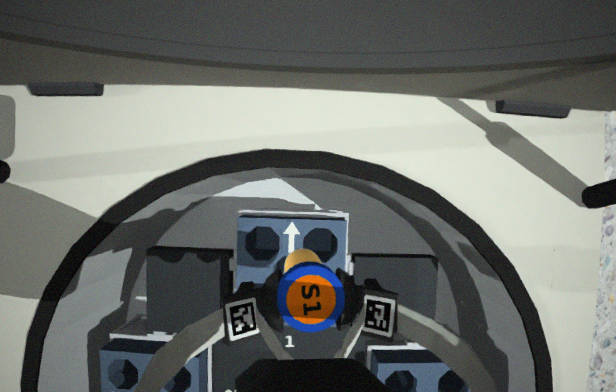

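>>> {"api": "execute_actions", "payload": {
  "actions": [
    {"r1":{"base":{"strafe_m":0.01},"joints":{"lift_m":0.965,"arm_m":0.532},"pace":"slow"}}
  ],
  "cameras": ["r1_wrist_camera"]
}}

Scene clock: 153.83 s.
r1.base_odometry: x=-0.361 y=+1.132 heading=+2.400 (m, m, rad; r1's odometry frame)
r1.turned_by_wheels: +0.000 (rad since the last result)
r1.turned_by_imu: +0.001 (rad since the last result)
r1.base_tilt: forward=-0.2 right=-0.2 (deg)
r1.lidar_m: 0.25 0.26 0.41 1.32 2.32 1.74 1.72 1.84 2.61 3.17 0.36 0.26
r1.base_status: done
r1.joint_positions: lift_m=+0.965 arm_m=+0.533 wrist_yaw_rad=+0.000 wrist_pitch_rad=+1.570 wrist_roll_rad=+0.001 gripper_m=+0.015
r1.joint_status: all done
r1.motor_effort: lift_m=+18(18) arm_m=-7(8) wrist_yaw_rad=-1(1) wrist_pitch_rad=+0(0) wrist_roll_rad=-3(1) gripper_m=-12(11) wheel_0=-1(3) wheel_1=+2(4) wheel_2=+0(1) (%)
r1.hand_pose: x=+0.7044 y=-0.0874 z=+0.8549 quat_wxyz=(+0.707, +0.000, +0.707, +0.000) (m; r1's base frame)
r1.wrist_depth_mm: 236 228 227 223 216 205 - / 268 268 270 270 271 271 265 / 268 270 270 268 272 272 273 / 270 276 449 452 436 272 272 / 268 330 330 307 332 334 272 / 297 349 195 192 191 373 287 / 320 304 334 159 332 307 306
r2.base_odometry: x=+0.000 y=+0.000 heading=-2.100 (m, m, rad; r2's odometry frame)
r2.turned_by_wheels: +0.000 (rad since the last result)
r2.turned_by_imu: +0.000 (rad since the last result)
r2.base_tilt: forward=+0.2 right=-0.6 (deg)
r2.lidar_m: 1.00 1.62 2.53 1.38 1.11 1.09 1.23 2.05 3.41 3.84 3.64 0.90
r2.base_status: not commanded
r2.joint_positions: lift_m=+1.000 arm_m=-0.002 wrist_yaw_rad=+0.000 wrist_pitch_rad=+0.004 wrist_roll_rad=+0.012 gripper_m=+0.057
r2.joint_status: not commanded
r2.motor_effort: lift_m=+23(23) arm_m=+0(0) wrist_yaw_rad=-2(3) wrist_pitch_rad=-8(8) wrist_roll_rad=+0(0) gripper_m=-2(3) wheel_0=+1(1) wheel_1=+2(1) wheel_2=+0(0) (%)
r2.hand_pose: x=+0.4571 y=-0.0873 z=+1.1768 quat_wxyz=(+1.000, +0.006, +0.002, +0.000) (m; r2's base frame)
r2.wrist_depth_mm: - - - - - - - / - - - - - - - / - - - - - - - / - - - - - - - / - - - - - - - / - 1808 200 1160 198 - - / - 1921 - - 1008 960 1118
pictures: r1_wrist_camera
Images, in order (width x height): r1_wrist_camera 616x392.

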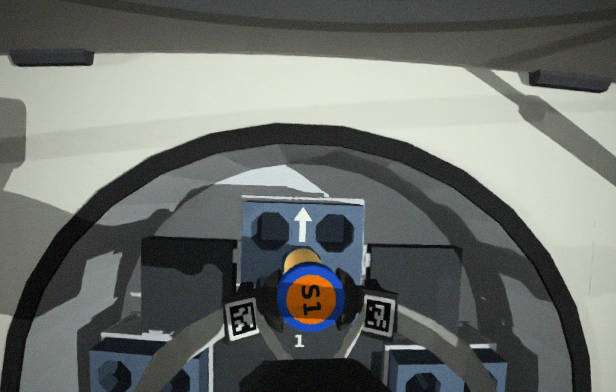

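>>> {"api": "execute_actions", "payload": {
  "actions": [
    {"r1":{"joints":{"lift_m":0.905},"pace":"slow"}}
  ],
  "cameras": ["r1_wrist_camera"]
}}

>>> {"api": "execute_actions", "payload": {
  "actions": [
    {"r1":{"joints":{"gripper_m":0.06}}}
  ],
  "cameras": []
}}

>>> {"api": "execute_actions", "payload": {
  "actions": [
    {"r1":{"joints":{"lift_m":1.1,"arm_m":0.4}}}
  ],
  "cameras": ["r1_wrist_camera"]
}}

Scene clock: 162.87 s.
r1.base_odometry: x=-0.361 y=+1.132 heading=+2.400 (m, m, rad; r1's odometry frame)
r1.turned_by_wheels: +0.000 (rad since the last result)
r1.turned_by_imu: +0.001 (rad since the last result)
r1.base_tilt: forward=-0.1 right=-0.1 (deg)
r1.lidar_m: 0.25 0.27 0.40 1.32 2.31 1.74 1.69 1.82 2.63 3.15 0.36 0.27
r1.base_status: not commanded
r1.joint_positions: lift_m=+0.905 arm_m=+0.533 wrist_yaw_rad=+0.000 wrist_pitch_rad=+1.570 wrist_roll_rad=+0.001 gripper_m=+0.015
r1.joint_status: all done
r1.motor_effort: lift_m=+18(18) arm_m=-7(7) wrist_yaw_rad=+0(0) wrist_pitch_rad=-2(1) wrist_roll_rad=-2(3) gripper_m=-12(9) wheel_0=-1(1) wheel_1=+2(2) wheel_2=+0(0) (%)
r1.hand_pose: x=+0.7043 y=-0.0874 z=+0.7949 quat_wxyz=(+0.707, +0.000, +0.707, +0.000) (m; r1's base frame)
r1.wrist_depth_mm: 208 210 210 211 211 211 - / 209 210 211 211 211 211 211 / 209 210 219 245 211 211 211 / 205 279 389 392 392 238 213 / 252 300 272 248 297 301 235 / 300 272 211 192 191 274 287 / 296 272 272 160 273 276 306
r2.base_odometry: x=+0.000 y=+0.000 heading=-2.100 (m, m, rad; r2's odometry frame)
r2.turned_by_wheels: +0.000 (rad since the last result)
r2.turned_by_imu: +0.000 (rad since the last result)
r2.base_tilt: forward=+0.1 right=-0.7 (deg)
r2.lidar_m: 1.01 1.60 2.52 1.38 1.13 1.12 1.27 2.05 3.41 3.83 3.66 0.92
r2.base_status: not commanded
r2.joint_positions: lift_m=+1.000 arm_m=-0.002 wrist_yaw_rad=+0.000 wrist_pitch_rad=+0.004 wrist_roll_rad=+0.012 gripper_m=+0.057
r2.joint_status: not commanded
r2.motor_effort: lift_m=+23(23) arm_m=+0(0) wrist_yaw_rad=-1(0) wrist_pitch_rad=-8(9) wrist_roll_rad=+0(1) gripper_m=+1(3) wheel_0=+1(1) wheel_1=+1(1) wheel_2=+0(0) (%)
r2.hand_pose: x=+0.4571 y=-0.0873 z=+1.1768 quat_wxyz=(+1.000, +0.006, +0.002, +0.000) (m; r2's base frame)
r2.wrist_depth_mm: - - - - - - - / - - - - - - - / - - - - - - - / - - - - - - - / - - - - - - - / - 1863 201 1182 199 - - / - 1863 - - 1008 960 1118
pictures: r1_wrist_camera
Images, in order (width x height): r1_wrist_camera 616x392.

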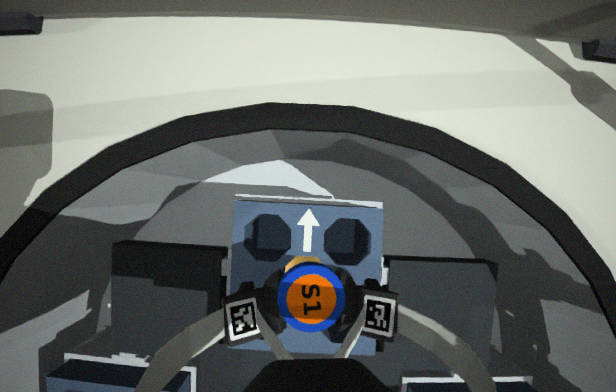

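Scene clock: 164.10 s.
r1.base_odometry: x=-0.361 y=+1.132 heading=+2.400 (m, m, rad; r1's odometry frame)
r1.turned_by_wheels: +0.000 (rad since the last result)
r1.turned_by_imu: +0.000 (rad since the last result)
r1.base_tilt: forward=-0.1 right=-0.3 (deg)
r1.lidar_m: 0.25 0.26 0.39 1.33 2.33 1.75 1.71 1.83 2.64 3.16 0.36 0.25
r1.base_status: not commanded
r1.joint_positions: lift_m=+0.905 arm_m=+0.533 wrist_yaw_rad=+0.000 wrist_pitch_rad=+1.570 wrist_roll_rad=+0.001 gripper_m=+0.060
r1.joint_status: all done
r1.motor_effort: lift_m=+18(18) arm_m=-7(7) wrist_yaw_rad=-1(1) wrist_pitch_rad=+0(2) wrist_roll_rad=-2(2) gripper_m=-4(8) wheel_0=-1(1) wheel_1=+2(2) wheel_2=+0(0) (%)
r1.hand_pose: x=+0.7043 y=-0.0874 z=+0.7949 quat_wxyz=(+0.707, +0.000, +0.707, +0.000) (m; r1's base frame)
r1.wrist_depth_mm: 209 211 210 211 211 211 - / 209 210 211 211 211 212 212 / 209 210 218 245 211 211 212 / 208 277 389 389 394 238 211 / 252 300 273 246 301 301 235 / 298 272 210 246 195 274 287 / 297 272 273 145 274 276 306
r2.base_odometry: x=+0.000 y=+0.000 heading=-2.100 (m, m, rad; r2's odometry frame)
r2.turned_by_wheels: +0.000 (rad since the last result)
r2.turned_by_imu: +0.000 (rad since the last result)
r2.base_tilt: forward=+0.2 right=-0.7 (deg)
r2.lidar_m: 0.97 1.61 2.51 1.33 1.12 1.12 1.24 2.03 3.40 3.84 3.64 0.94
r2.base_status: not commanded
r2.joint_positions: lift_m=+1.000 arm_m=-0.002 wrist_yaw_rad=+0.000 wrist_pitch_rad=+0.004 wrist_roll_rad=+0.012 gripper_m=+0.057
r2.joint_status: not commanded
r2.motor_effort: lift_m=+23(23) arm_m=+0(0) wrist_yaw_rad=-2(3) wrist_pitch_rad=-9(9) wrist_roll_rad=+0(1) gripper_m=-2(3) wheel_0=+1(1) wheel_1=+1(1) wheel_2=+0(0) (%)
r2.hand_pose: x=+0.4571 y=-0.0873 z=+1.1768 quat_wxyz=(+1.000, +0.006, +0.002, +0.000) (m; r2's base frame)
r2.wrist_depth_mm: - - - - - - - / - - - - - - - / - - - - - - - / - - - - - - - / - - - - - - - / - 1863 200 1160 198 - - / - 1921 - - 1008 960 1098
pictures: none
No camera images: the call's "cameras" was empty. Leave "cameras" out to get every camera's image.

Scene clock: 166.00 s.
r1.base_odometry: x=-0.361 y=+1.132 heading=+2.400 (m, m, rad; r1's odometry frame)
r1.turned_by_wheels: +0.000 (rad since the last result)
r1.turned_by_imu: +0.001 (rad since the last result)
r1.base_tilt: forward=-0.2 right=-0.2 (deg)
r1.lidar_m: 0.25 0.27 0.39 1.37 2.34 1.76 1.70 1.86 2.61 3.16 0.35 0.25
r1.base_status: not commanded
r1.joint_positions: lift_m=+1.100 arm_m=+0.401 wrist_yaw_rad=+0.000 wrist_pitch_rad=+1.570 wrist_roll_rad=+0.001 gripper_m=+0.060
r1.joint_status: all done
r1.motor_effort: lift_m=+23(24) arm_m=-7(8) wrist_yaw_rad=-1(1) wrist_pitch_rad=-1(2) wrist_roll_rad=-3(1) gripper_m=-4(3) wheel_0=-1(2) wheel_1=+2(2) wheel_2=+0(0) (%)
r1.hand_pose: x=+0.5723 y=-0.0874 z=+0.9895 quat_wxyz=(+0.707, +0.000, +0.707, +0.000) (m; r1's base frame)
r1.wrist_depth_mm: 404 404 404 404 404 410 410 / 1008 402 477 477 449 407 1182 / 1229 421 466 445 469 407 1229 / 1205 449 469 469 469 433 1229 / 1205 452 466 449 449 445 1255 / 750 455 211 466 195 404 1229 / 707 402 484 145 469 407 1229
r2.base_odometry: x=+0.000 y=+0.000 heading=-2.100 (m, m, rad; r2's odometry frame)
r2.turned_by_wheels: +0.000 (rad since the last result)
r2.turned_by_imu: +0.000 (rad since the last result)
r2.base_tilt: forward=+0.3 right=-0.6 (deg)
r2.lidar_m: 1.00 1.60 2.52 1.33 1.10 1.10 1.26 2.03 3.39 3.82 3.64 0.90
r2.base_status: not commanded
r2.joint_positions: lift_m=+1.000 arm_m=-0.002 wrist_yaw_rad=+0.000 wrist_pitch_rad=+0.004 wrist_roll_rad=+0.012 gripper_m=+0.057
r2.joint_status: not commanded
r2.motor_effort: lift_m=+23(23) arm_m=+0(0) wrist_yaw_rad=+0(2) wrist_pitch_rad=-8(8) wrist_roll_rad=-2(0) gripper_m=-2(3) wheel_0=+1(1) wheel_1=+2(2) wheel_2=+0(0) (%)
r2.hand_pose: x=+0.4571 y=-0.0873 z=+1.1768 quat_wxyz=(+1.000, +0.006, +0.002, +0.000) (m; r2's base frame)
r2.wrist_depth_mm: - - - - - - - / - - - - - - - / - - - - - - - / - - - - - - - / - - - - - - - / - 1863 200 1182 198 - - / - 1863 - - 1008 960 1098
pictures: r1_wrist_camera
Images, in order (width x height): r1_wrist_camera 616x392.

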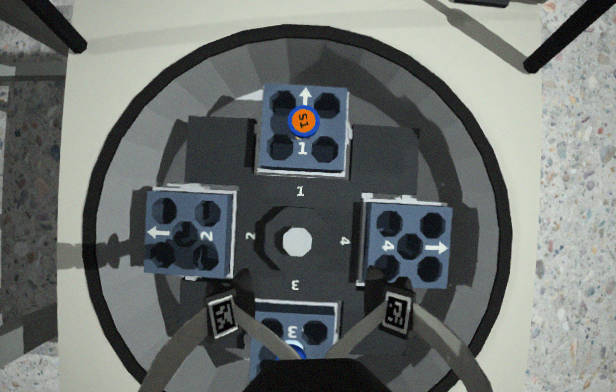

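>>> {"api": "execute_actions", "payload": {
  "actions": [
    {"r1":{"base":{"translate_m":-0.10},"joints":{"lift_m":1.2,"arm_m":0.37,"gripper_m":0.075}}}
  ],
  "cameras": []
}}

>>> {"api": "execute_actions", "payload": {
  "actions": [
    {"r1":{"base":{"strafe_m":1.316}}}
  ],
  "cameras": []
}}

>>> {"api": "execute_actions", "payload": {
  "actions": [
    {"r1":{"base":{"translate_m":0.12},"joints":{"lift_m":1.06,"arm_m":0.487}}}
  ],
  "cameras": ["r1_wrist_camera"]
}}

Scene clock: 176.73 s.
r1.base_odometry: x=-0.287 y=+1.064 heading=+2.400 (m, m, rad; r1's odometry frame)
r1.turned_by_wheels: +0.000 (rad since the last result)
r1.turned_by_imu: +0.001 (rad since the last result)
r1.base_tilt: forward=-0.1 right=-0.3 (deg)
r1.lidar_m: 0.33 0.36 0.58 1.86 2.18 1.65 1.61 1.71 2.48 3.15 0.48 0.36
r1.base_status: done
r1.joint_positions: lift_m=+1.199 arm_m=+0.371 wrist_yaw_rad=+0.000 wrist_pitch_rad=+1.570 wrist_roll_rad=+0.001 gripper_m=+0.075
r1.joint_status: all done
r1.motor_effort: lift_m=+23(24) arm_m=-7(10) wrist_yaw_rad=+0(0) wrist_pitch_rad=+0(0) wrist_roll_rad=-2(2) gripper_m=-1(2) wheel_0=+0(5) wheel_1=+0(6) wheel_2=-1(7) (%)
r1.hand_pose: x=+0.5423 y=-0.0874 z=+1.0889 quat_wxyz=(+0.707, +0.000, +0.707, +0.000) (m; r1's base frame)
r1.wrist_depth_mm: 1160 504 559 544 554 500 1308 / 1308 508 564 569 564 521 1308 / 1281 544 564 544 544 564 1308 / 1308 508 574 564 580 525 1308 / 1281 504 564 564 569 508 1336 / 1281 504 199 504 200 504 1308 / 1336 1308 1098 144 1336 1281 1308
r2.base_odometry: x=+0.000 y=+0.000 heading=-2.100 (m, m, rad; r2's odometry frame)
r2.turned_by_wheels: +0.000 (rad since the last result)
r2.turned_by_imu: +0.000 (rad since the last result)
r2.base_tilt: forward=+0.2 right=-0.6 (deg)
r2.lidar_m: 1.00 1.60 2.54 1.36 1.12 1.10 1.24 2.03 3.41 3.82 3.64 0.90
r2.base_status: not commanded
r2.joint_positions: lift_m=+1.000 arm_m=-0.002 wrist_yaw_rad=+0.000 wrist_pitch_rad=+0.004 wrist_roll_rad=+0.012 gripper_m=+0.057
r2.joint_status: not commanded
r2.motor_effort: lift_m=+23(23) arm_m=-1(0) wrist_yaw_rad=-2(3) wrist_pitch_rad=-9(8) wrist_roll_rad=+0(1) gripper_m=-2(2) wheel_0=+1(1) wheel_1=+2(1) wheel_2=+0(0) (%)
r2.hand_pose: x=+0.4571 y=-0.0873 z=+1.1768 quat_wxyz=(+1.000, +0.006, +0.002, +0.000) (m; r2's base frame)
r2.wrist_depth_mm: - - - - - - - / - - - - - - - / - - - - - - - / - - - - - - - / - - - - - - - / - 1863 200 1182 199 - - / - 1921 - - 1008 946 1118
pictures: none
No camera images: the call's "cameras" was empty. Leave "cameras" out to get every camera's image.

Scene clock: 182.43 s.
r1.base_odometry: x=-1.176 y=+0.093 heading=+2.400 (m, m, rad; r1's odometry frame)
r1.turned_by_wheels: +0.000 (rad since the last result)
r1.turned_by_imu: +0.000 (rad since the last result)
r1.base_tilt: forward=-0.2 right=-0.2 (deg)
r1.lidar_m: 0.40 0.45 0.64 4.27 2.07 1.60 1.55 1.64 2.36 1.41 0.60 0.41
r1.base_status: done
r1.joint_positions: lift_m=+1.199 arm_m=+0.371 wrist_yaw_rad=+0.000 wrist_pitch_rad=+1.570 wrist_roll_rad=+0.001 gripper_m=+0.075
r1.joint_status: not commanded
r1.motor_effort: lift_m=+23(23) arm_m=-7(7) wrist_yaw_rad=+0(2) wrist_pitch_rad=-1(1) wrist_roll_rad=-2(1) gripper_m=-4(5) wheel_0=+2(5) wheel_1=-2(10) wheel_2=+0(0) (%)
r1.hand_pose: x=+0.5423 y=-0.0874 z=+1.0889 quat_wxyz=(+0.707, +0.000, +0.707, +0.000) (m; r1's base frame)
r1.wrist_depth_mm: 544 549 525 488 484 549 554 / 549 544 544 544 544 554 549 / 544 549 549 549 484 549 549 / 544 544 554 559 554 554 554 / 549 544 549 549 549 549 554 / 1308 1308 201 549 200 554 554 / 1308 1281 1118 145 1336 1336 1336
r2.base_odometry: x=+0.000 y=+0.000 heading=-2.100 (m, m, rad; r2's odometry frame)
r2.turned_by_wheels: +0.000 (rad since the last result)
r2.turned_by_imu: -0.001 (rad since the last result)
r2.base_tilt: forward=+0.3 right=-0.6 (deg)
r2.lidar_m: 0.96 1.62 2.53 1.36 1.12 1.11 1.24 2.02 3.41 3.79 3.65 0.91
r2.base_status: not commanded
r2.joint_positions: lift_m=+1.000 arm_m=-0.002 wrist_yaw_rad=+0.000 wrist_pitch_rad=+0.004 wrist_roll_rad=+0.012 gripper_m=+0.057
r2.joint_status: not commanded
r2.motor_effort: lift_m=+23(23) arm_m=+0(0) wrist_yaw_rad=-2(2) wrist_pitch_rad=-8(9) wrist_roll_rad=+1(1) gripper_m=-1(5) wheel_0=+2(1) wheel_1=+2(1) wheel_2=+0(0) (%)
r2.hand_pose: x=+0.4571 y=-0.0873 z=+1.1768 quat_wxyz=(+1.000, +0.006, +0.002, +0.000) (m; r2's base frame)
r2.wrist_depth_mm: - - - - - - - / - - - - - - - / - - - - - - - / - - - - - - - / - - - - - - - / - 1863 200 1160 198 - - / - 1983 - - 1008 960 1118
pictures: none
No camera images: the call's "cameras" was empty. Leave "cameras" out to get every camera's image.

Scene clock: 184.10 s.
r1.base_odometry: x=-1.264 y=+0.175 heading=+2.400 (m, m, rad; r1's odometry frame)
r1.turned_by_wheels: +0.000 (rad since the last result)
r1.turned_by_imu: +0.001 (rad since the last result)
r1.base_tilt: forward=-0.1 right=-0.2 (deg)
r1.lidar_m: 0.29 0.30 0.49 4.24 2.24 1.72 1.65 1.78 2.54 1.02 0.42 0.31
r1.base_status: done
r1.joint_positions: lift_m=+1.060 arm_m=+0.486 wrist_yaw_rad=+0.000 wrist_pitch_rad=+1.570 wrist_roll_rad=+0.000 gripper_m=+0.075
r1.joint_status: all done
r1.motor_effort: lift_m=+18(21) arm_m=+7(9) wrist_yaw_rad=+0(1) wrist_pitch_rad=-1(1) wrist_roll_rad=-1(2) gripper_m=-2(3) wheel_0=+1(5) wheel_1=+1(8) wheel_2=+2(8) (%)
r1.hand_pose: x=+0.6569 y=-0.0874 z=+0.9499 quat_wxyz=(+0.707, +0.000, +0.707, +0.000) (m; r1's base frame)
r1.wrist_depth_mm: 407 407 249 373 382 410 413 / 410 410 279 407 407 402 415 / 404 410 410 407 410 413 415 / 407 410 375 404 407 382 415 / 407 410 351 347 351 349 415 / 407 407 200 410 200 410 413 / 407 410 410 145 387 349 413
r2.base_odometry: x=+0.000 y=+0.000 heading=-2.100 (m, m, rad; r2's odometry frame)
r2.turned_by_wheels: +0.000 (rad since the last result)
r2.turned_by_imu: +0.000 (rad since the last result)
r2.base_tilt: forward=+0.3 right=-0.6 (deg)
r2.lidar_m: 0.99 1.59 2.53 1.37 1.12 1.11 1.23 2.06 3.42 3.81 3.65 0.90
r2.base_status: not commanded
r2.joint_positions: lift_m=+1.000 arm_m=-0.002 wrist_yaw_rad=+0.000 wrist_pitch_rad=+0.004 wrist_roll_rad=+0.012 gripper_m=+0.057
r2.joint_status: not commanded
r2.motor_effort: lift_m=+23(23) arm_m=+0(1) wrist_yaw_rad=-2(1) wrist_pitch_rad=-8(8) wrist_roll_rad=-2(0) gripper_m=-1(2) wheel_0=+1(1) wheel_1=+2(1) wheel_2=+0(0) (%)
r2.hand_pose: x=+0.4571 y=-0.0873 z=+1.1768 quat_wxyz=(+1.000, +0.006, +0.002, +0.000) (m; r2's base frame)
r2.wrist_depth_mm: - - - - - - - / - - - - - - - / - - - - 1863 - - / - - - - - - - / - - - - - - - / - 1808 200 1160 200 - - / - 1921 - - 1008 960 1118
pictures: r1_wrist_camera
Images, in order (width x height): r1_wrist_camera 616x392.

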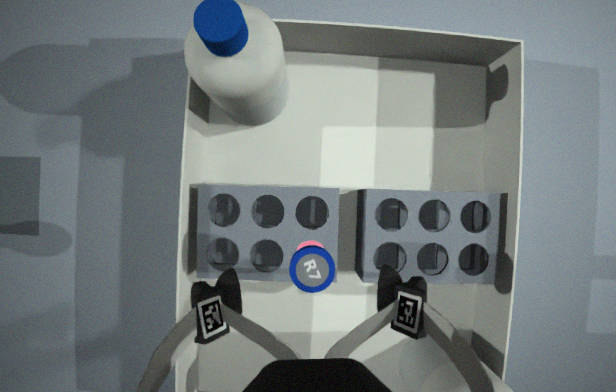

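>>> {"api": "execute_actions", "payload": {
  "actions": [
    {"r1":{"base":{"strafe_m":-0.005},"joints":{"lift_m":0.97},"pace":"slow"}}
  ],
  "cameras": []
}}

>>> {"api": "execute_actions", "payload": {
  "actions": [
    {"r1":{"joints":{"gripper_m":0.015}}}
  ],
  "cameras": []
}}

>>> {"api": "execute_actions", "payload": {
  "actions": [
    {"r1":{"joints":{"lift_m":1.2}}}
  ],
  "cameras": []
}}

>>> {"api": "execute_actions", "payload": {
  "actions": [
    {"r1":{"base":{"strafe_m":0.4}}}
  ],
  "cameras": ["r1_wrist_camera"]
}}

Scene clock: 190.17 s.
r1.base_odometry: x=-1.261 y=+0.178 heading=+2.401 (m, m, rad; r1's odometry frame)
r1.turned_by_wheels: +0.000 (rad since the last result)
r1.turned_by_imu: +0.002 (rad since the last result)
r1.base_tilt: forward=-0.1 right=-0.2 (deg)
r1.lidar_m: 0.28 0.33 0.46 4.25 2.23 1.70 1.65 1.77 2.54 1.02 0.42 0.32
r1.base_status: done
r1.joint_positions: lift_m=+0.970 arm_m=+0.486 wrist_yaw_rad=+0.000 wrist_pitch_rad=+1.570 wrist_roll_rad=+0.000 gripper_m=+0.075
r1.joint_status: all done
r1.motor_effort: lift_m=+18(18) arm_m=+7(7) wrist_yaw_rad=+1(1) wrist_pitch_rad=+0(0) wrist_roll_rad=-1(1) gripper_m=+0(2) wheel_0=+3(5) wheel_1=-1(5) wheel_2=+0(3) (%)
r1.hand_pose: x=+0.6569 y=-0.0874 z=+0.8599 quat_wxyz=(+0.707, +0.000, +0.707, +0.000) (m; r1's base frame)
r1.wrist_depth_mm: 317 319 187 317 320 320 289 / 319 320 258 319 320 320 290 / 317 322 319 320 320 320 290 / 319 279 290 312 315 293 270 / 320 267 260 258 287 260 260 / 320 319 200 198 201 290 259 / 320 281 319 145 317 306 268
r2.base_odometry: x=+0.000 y=+0.000 heading=-2.100 (m, m, rad; r2's odometry frame)
r2.turned_by_wheels: +0.000 (rad since the last result)
r2.turned_by_imu: +0.000 (rad since the last result)
r2.base_tilt: forward=+0.1 right=-0.7 (deg)
r2.lidar_m: 1.00 1.61 2.51 1.36 1.11 1.10 1.24 2.03 3.42 3.80 3.65 0.89
r2.base_status: not commanded
r2.joint_positions: lift_m=+1.000 arm_m=-0.002 wrist_yaw_rad=+0.000 wrist_pitch_rad=+0.004 wrist_roll_rad=+0.012 gripper_m=+0.057
r2.joint_status: not commanded
r2.motor_effort: lift_m=+23(23) arm_m=+0(0) wrist_yaw_rad=-3(1) wrist_pitch_rad=-9(9) wrist_roll_rad=-1(1) gripper_m=+0(3) wheel_0=+1(1) wheel_1=+1(1) wheel_2=+0(0) (%)
r2.hand_pose: x=+0.4571 y=-0.0873 z=+1.1768 quat_wxyz=(+1.000, +0.006, +0.002, +0.000) (m; r2's base frame)
r2.wrist_depth_mm: - - - - - - - / - - - - - - - / - - - - - - - / - - - - 1983 - - / - - - - - - - / - 1863 200 1182 198 - - / - 1921 - - 1008 960 1118
pictures: none
No camera images: the call's "cameras" was empty. Leave "cameras" out to get every camera's image.

Scene clock: 191.57 s.
r1.base_odometry: x=-1.261 y=+0.178 heading=+2.401 (m, m, rad; r1's odometry frame)
r1.turned_by_wheels: +0.000 (rad since the last result)
r1.turned_by_imu: +0.000 (rad since the last result)
r1.base_tilt: forward=-0.1 right=+0.0 (deg)
r1.lidar_m: 0.30 0.30 0.48 4.25 2.24 1.71 1.64 1.77 2.53 1.04 0.44 0.33
r1.base_status: not commanded
r1.joint_positions: lift_m=+0.970 arm_m=+0.486 wrist_yaw_rad=+0.000 wrist_pitch_rad=+1.570 wrist_roll_rad=+0.000 gripper_m=+0.015
r1.joint_status: all done
r1.motor_effort: lift_m=+18(18) arm_m=+7(7) wrist_yaw_rad=+0(0) wrist_pitch_rad=+0(1) wrist_roll_rad=-1(3) gripper_m=-12(12) wheel_0=+3(3) wheel_1=-1(1) wheel_2=+0(0) (%)
r1.hand_pose: x=+0.6569 y=-0.0874 z=+0.8599 quat_wxyz=(+0.707, +0.000, +0.707, +0.000) (m; r1's base frame)
r1.wrist_depth_mm: 315 319 187 320 319 319 289 / 319 319 259 319 319 317 289 / 320 317 317 319 320 319 290 / 320 277 290 315 315 293 270 / 319 266 258 258 290 260 262 / 322 319 196 191 191 290 260 / 322 268 317 158 320 303 270
r2.base_odometry: x=+0.000 y=+0.000 heading=-2.100 (m, m, rad; r2's odometry frame)
r2.turned_by_wheels: +0.000 (rad since the last result)
r2.turned_by_imu: +0.000 (rad since the last result)
r2.base_tilt: forward=+0.3 right=-0.6 (deg)
r2.lidar_m: 1.00 1.62 2.51 1.33 1.10 1.09 1.26 2.06 3.42 3.82 3.64 0.91
r2.base_status: not commanded
r2.joint_positions: lift_m=+1.000 arm_m=-0.002 wrist_yaw_rad=+0.000 wrist_pitch_rad=+0.004 wrist_roll_rad=+0.012 gripper_m=+0.057
r2.joint_status: not commanded
r2.motor_effort: lift_m=+23(23) arm_m=+0(0) wrist_yaw_rad=-2(2) wrist_pitch_rad=-8(9) wrist_roll_rad=+1(0) gripper_m=-2(5) wheel_0=+1(1) wheel_1=+1(2) wheel_2=+0(0) (%)
r2.hand_pose: x=+0.4571 y=-0.0873 z=+1.1768 quat_wxyz=(+1.000, +0.006, +0.002, +0.000) (m; r2's base frame)
r2.wrist_depth_mm: - - - - - - - / - - - - - - - / - - - - - - - / - - - - 1921 - - / - - - - - - - / - 1863 200 1182 199 - - / - 1921 - - 1025 960 1118
pictures: none
No camera images: the call's "cameras" was empty. Leave "cameras" out to get every camera's image.

Scene clock: 193.60 s.
r1.base_odometry: x=-1.261 y=+0.178 heading=+2.401 (m, m, rad; r1's odometry frame)
r1.turned_by_wheels: +0.000 (rad since the last result)
r1.turned_by_imu: +0.001 (rad since the last result)
r1.base_tilt: forward=-0.3 right=-0.1 (deg)
r1.lidar_m: 0.29 0.32 0.48 4.26 2.22 1.70 1.66 1.76 2.53 1.02 0.42 0.30
r1.base_status: not commanded
r1.joint_positions: lift_m=+1.199 arm_m=+0.486 wrist_yaw_rad=+0.000 wrist_pitch_rad=+1.570 wrist_roll_rad=+0.000 gripper_m=+0.015
r1.joint_status: all done
r1.motor_effort: lift_m=+23(24) arm_m=+7(7) wrist_yaw_rad=+0(1) wrist_pitch_rad=+0(0) wrist_roll_rad=-3(2) gripper_m=-7(7) wheel_0=+3(3) wheel_1=-1(1) wheel_2=+1(0) (%)
r1.hand_pose: x=+0.6569 y=-0.0874 z=+1.0889 quat_wxyz=(+0.707, +0.000, +0.707, +0.000) (m; r1's base frame)
r1.wrist_depth_mm: 539 549 544 549 549 549 554 / 544 544 554 530 544 549 554 / 549 549 544 544 549 554 554 / 544 549 549 539 539 554 549 / 549 554 549 488 544 554 549 / 544 554 197 191 191 554 554 / 549 549 488 159 413 544 554
r2.base_odometry: x=+0.000 y=+0.000 heading=-2.100 (m, m, rad; r2's odometry frame)
r2.turned_by_wheels: +0.000 (rad since the last result)
r2.turned_by_imu: +0.000 (rad since the last result)
r2.base_tilt: forward=+0.2 right=-0.9 (deg)
r2.lidar_m: 1.00 1.61 2.54 1.34 1.12 1.11 1.25 2.02 3.40 3.82 3.64 0.92
r2.base_status: not commanded
r2.joint_positions: lift_m=+1.000 arm_m=-0.002 wrist_yaw_rad=+0.000 wrist_pitch_rad=+0.004 wrist_roll_rad=+0.012 gripper_m=+0.057
r2.joint_status: not commanded
r2.motor_effort: lift_m=+23(23) arm_m=+0(0) wrist_yaw_rad=-2(1) wrist_pitch_rad=-9(9) wrist_roll_rad=-1(1) gripper_m=-1(3) wheel_0=+1(1) wheel_1=+2(1) wheel_2=+0(0) (%)
r2.hand_pose: x=+0.4571 y=-0.0873 z=+1.1768 quat_wxyz=(+1.000, +0.006, +0.002, +0.000) (m; r2's base frame)
r2.wrist_depth_mm: - - - - - - - / - - - - - - - / - - - - 1863 - - / - - - - - - - / - - - - - - - / - 1863 200 1160 198 - - / - 1921 - - 1008 960 1118
pictures: none
No camera images: the call's "cameras" was empty. Leave "cameras" out to get every camera's image.

Scene clock: 196.27 s.
r1.base_odometry: x=-1.531 y=-0.117 heading=+2.400 (m, m, rad; r1's odometry frame)
r1.turned_by_wheels: +0.000 (rad since the last result)
r1.turned_by_imu: +0.000 (rad since the last result)
r1.base_tilt: forward=-0.1 right=-0.1 (deg)
r1.lidar_m: 0.32 0.35 3.99 3.87 2.22 1.70 1.64 1.75 2.50 1.14 0.46 0.35
r1.base_status: done
r1.joint_positions: lift_m=+1.199 arm_m=+0.486 wrist_yaw_rad=+0.000 wrist_pitch_rad=+1.570 wrist_roll_rad=+0.000 gripper_m=+0.015
r1.joint_status: not commanded
r1.motor_effort: lift_m=+22(23) arm_m=+7(7) wrist_yaw_rad=+0(2) wrist_pitch_rad=+0(0) wrist_roll_rad=-2(1) gripper_m=-10(13) wheel_0=+0(10) wheel_1=-2(8) wheel_2=+1(0) (%)
r1.hand_pose: x=+0.6569 y=-0.0874 z=+1.0890 quat_wxyz=(+0.707, +0.000, +0.707, +0.000) (m; r1's base frame)
r1.wrist_depth_mm: 1308 544 549 554 549 549 549 / 1308 539 549 549 549 549 484 / 1308 549 554 549 544 554 535 / 1336 544 544 549 559 549 521 / 1308 539 544 549 549 549 549 / 1308 549 196 191 191 554 549 / 1308 544 549 159 549 512 521
r2.base_odometry: x=+0.000 y=+0.000 heading=-2.100 (m, m, rad; r2's odometry frame)
r2.turned_by_wheels: +0.000 (rad since the last result)
r2.turned_by_imu: +0.000 (rad since the last result)
r2.base_tilt: forward=+0.1 right=-0.6 (deg)
r2.lidar_m: 0.99 1.59 2.52 1.37 1.11 1.10 1.25 2.04 3.42 3.83 3.62 0.89
r2.base_status: not commanded
r2.joint_positions: lift_m=+1.000 arm_m=-0.002 wrist_yaw_rad=+0.000 wrist_pitch_rad=+0.004 wrist_roll_rad=+0.012 gripper_m=+0.057
r2.joint_status: not commanded
r2.motor_effort: lift_m=+23(23) arm_m=+0(1) wrist_yaw_rad=-1(3) wrist_pitch_rad=-8(8) wrist_roll_rad=+0(1) gripper_m=-5(0) wheel_0=+2(1) wheel_1=+2(1) wheel_2=+0(0) (%)
r2.hand_pose: x=+0.4571 y=-0.0873 z=+1.1768 quat_wxyz=(+1.000, +0.006, +0.002, +0.000) (m; r2's base frame)
r2.wrist_depth_mm: - - - - - - - / - - - - - - - / - - - - - 1618 - / - - - - - - - / - - - - - - - / - 1808 200 1138 198 - - / - 1863 - - 1025 946 1098
pictures: r1_wrist_camera
Images, in order (width x height): r1_wrist_camera 616x392.

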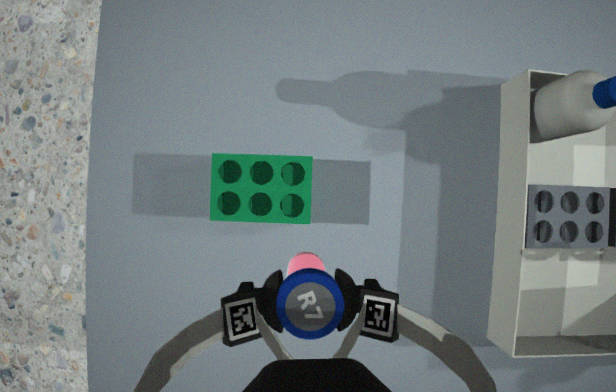

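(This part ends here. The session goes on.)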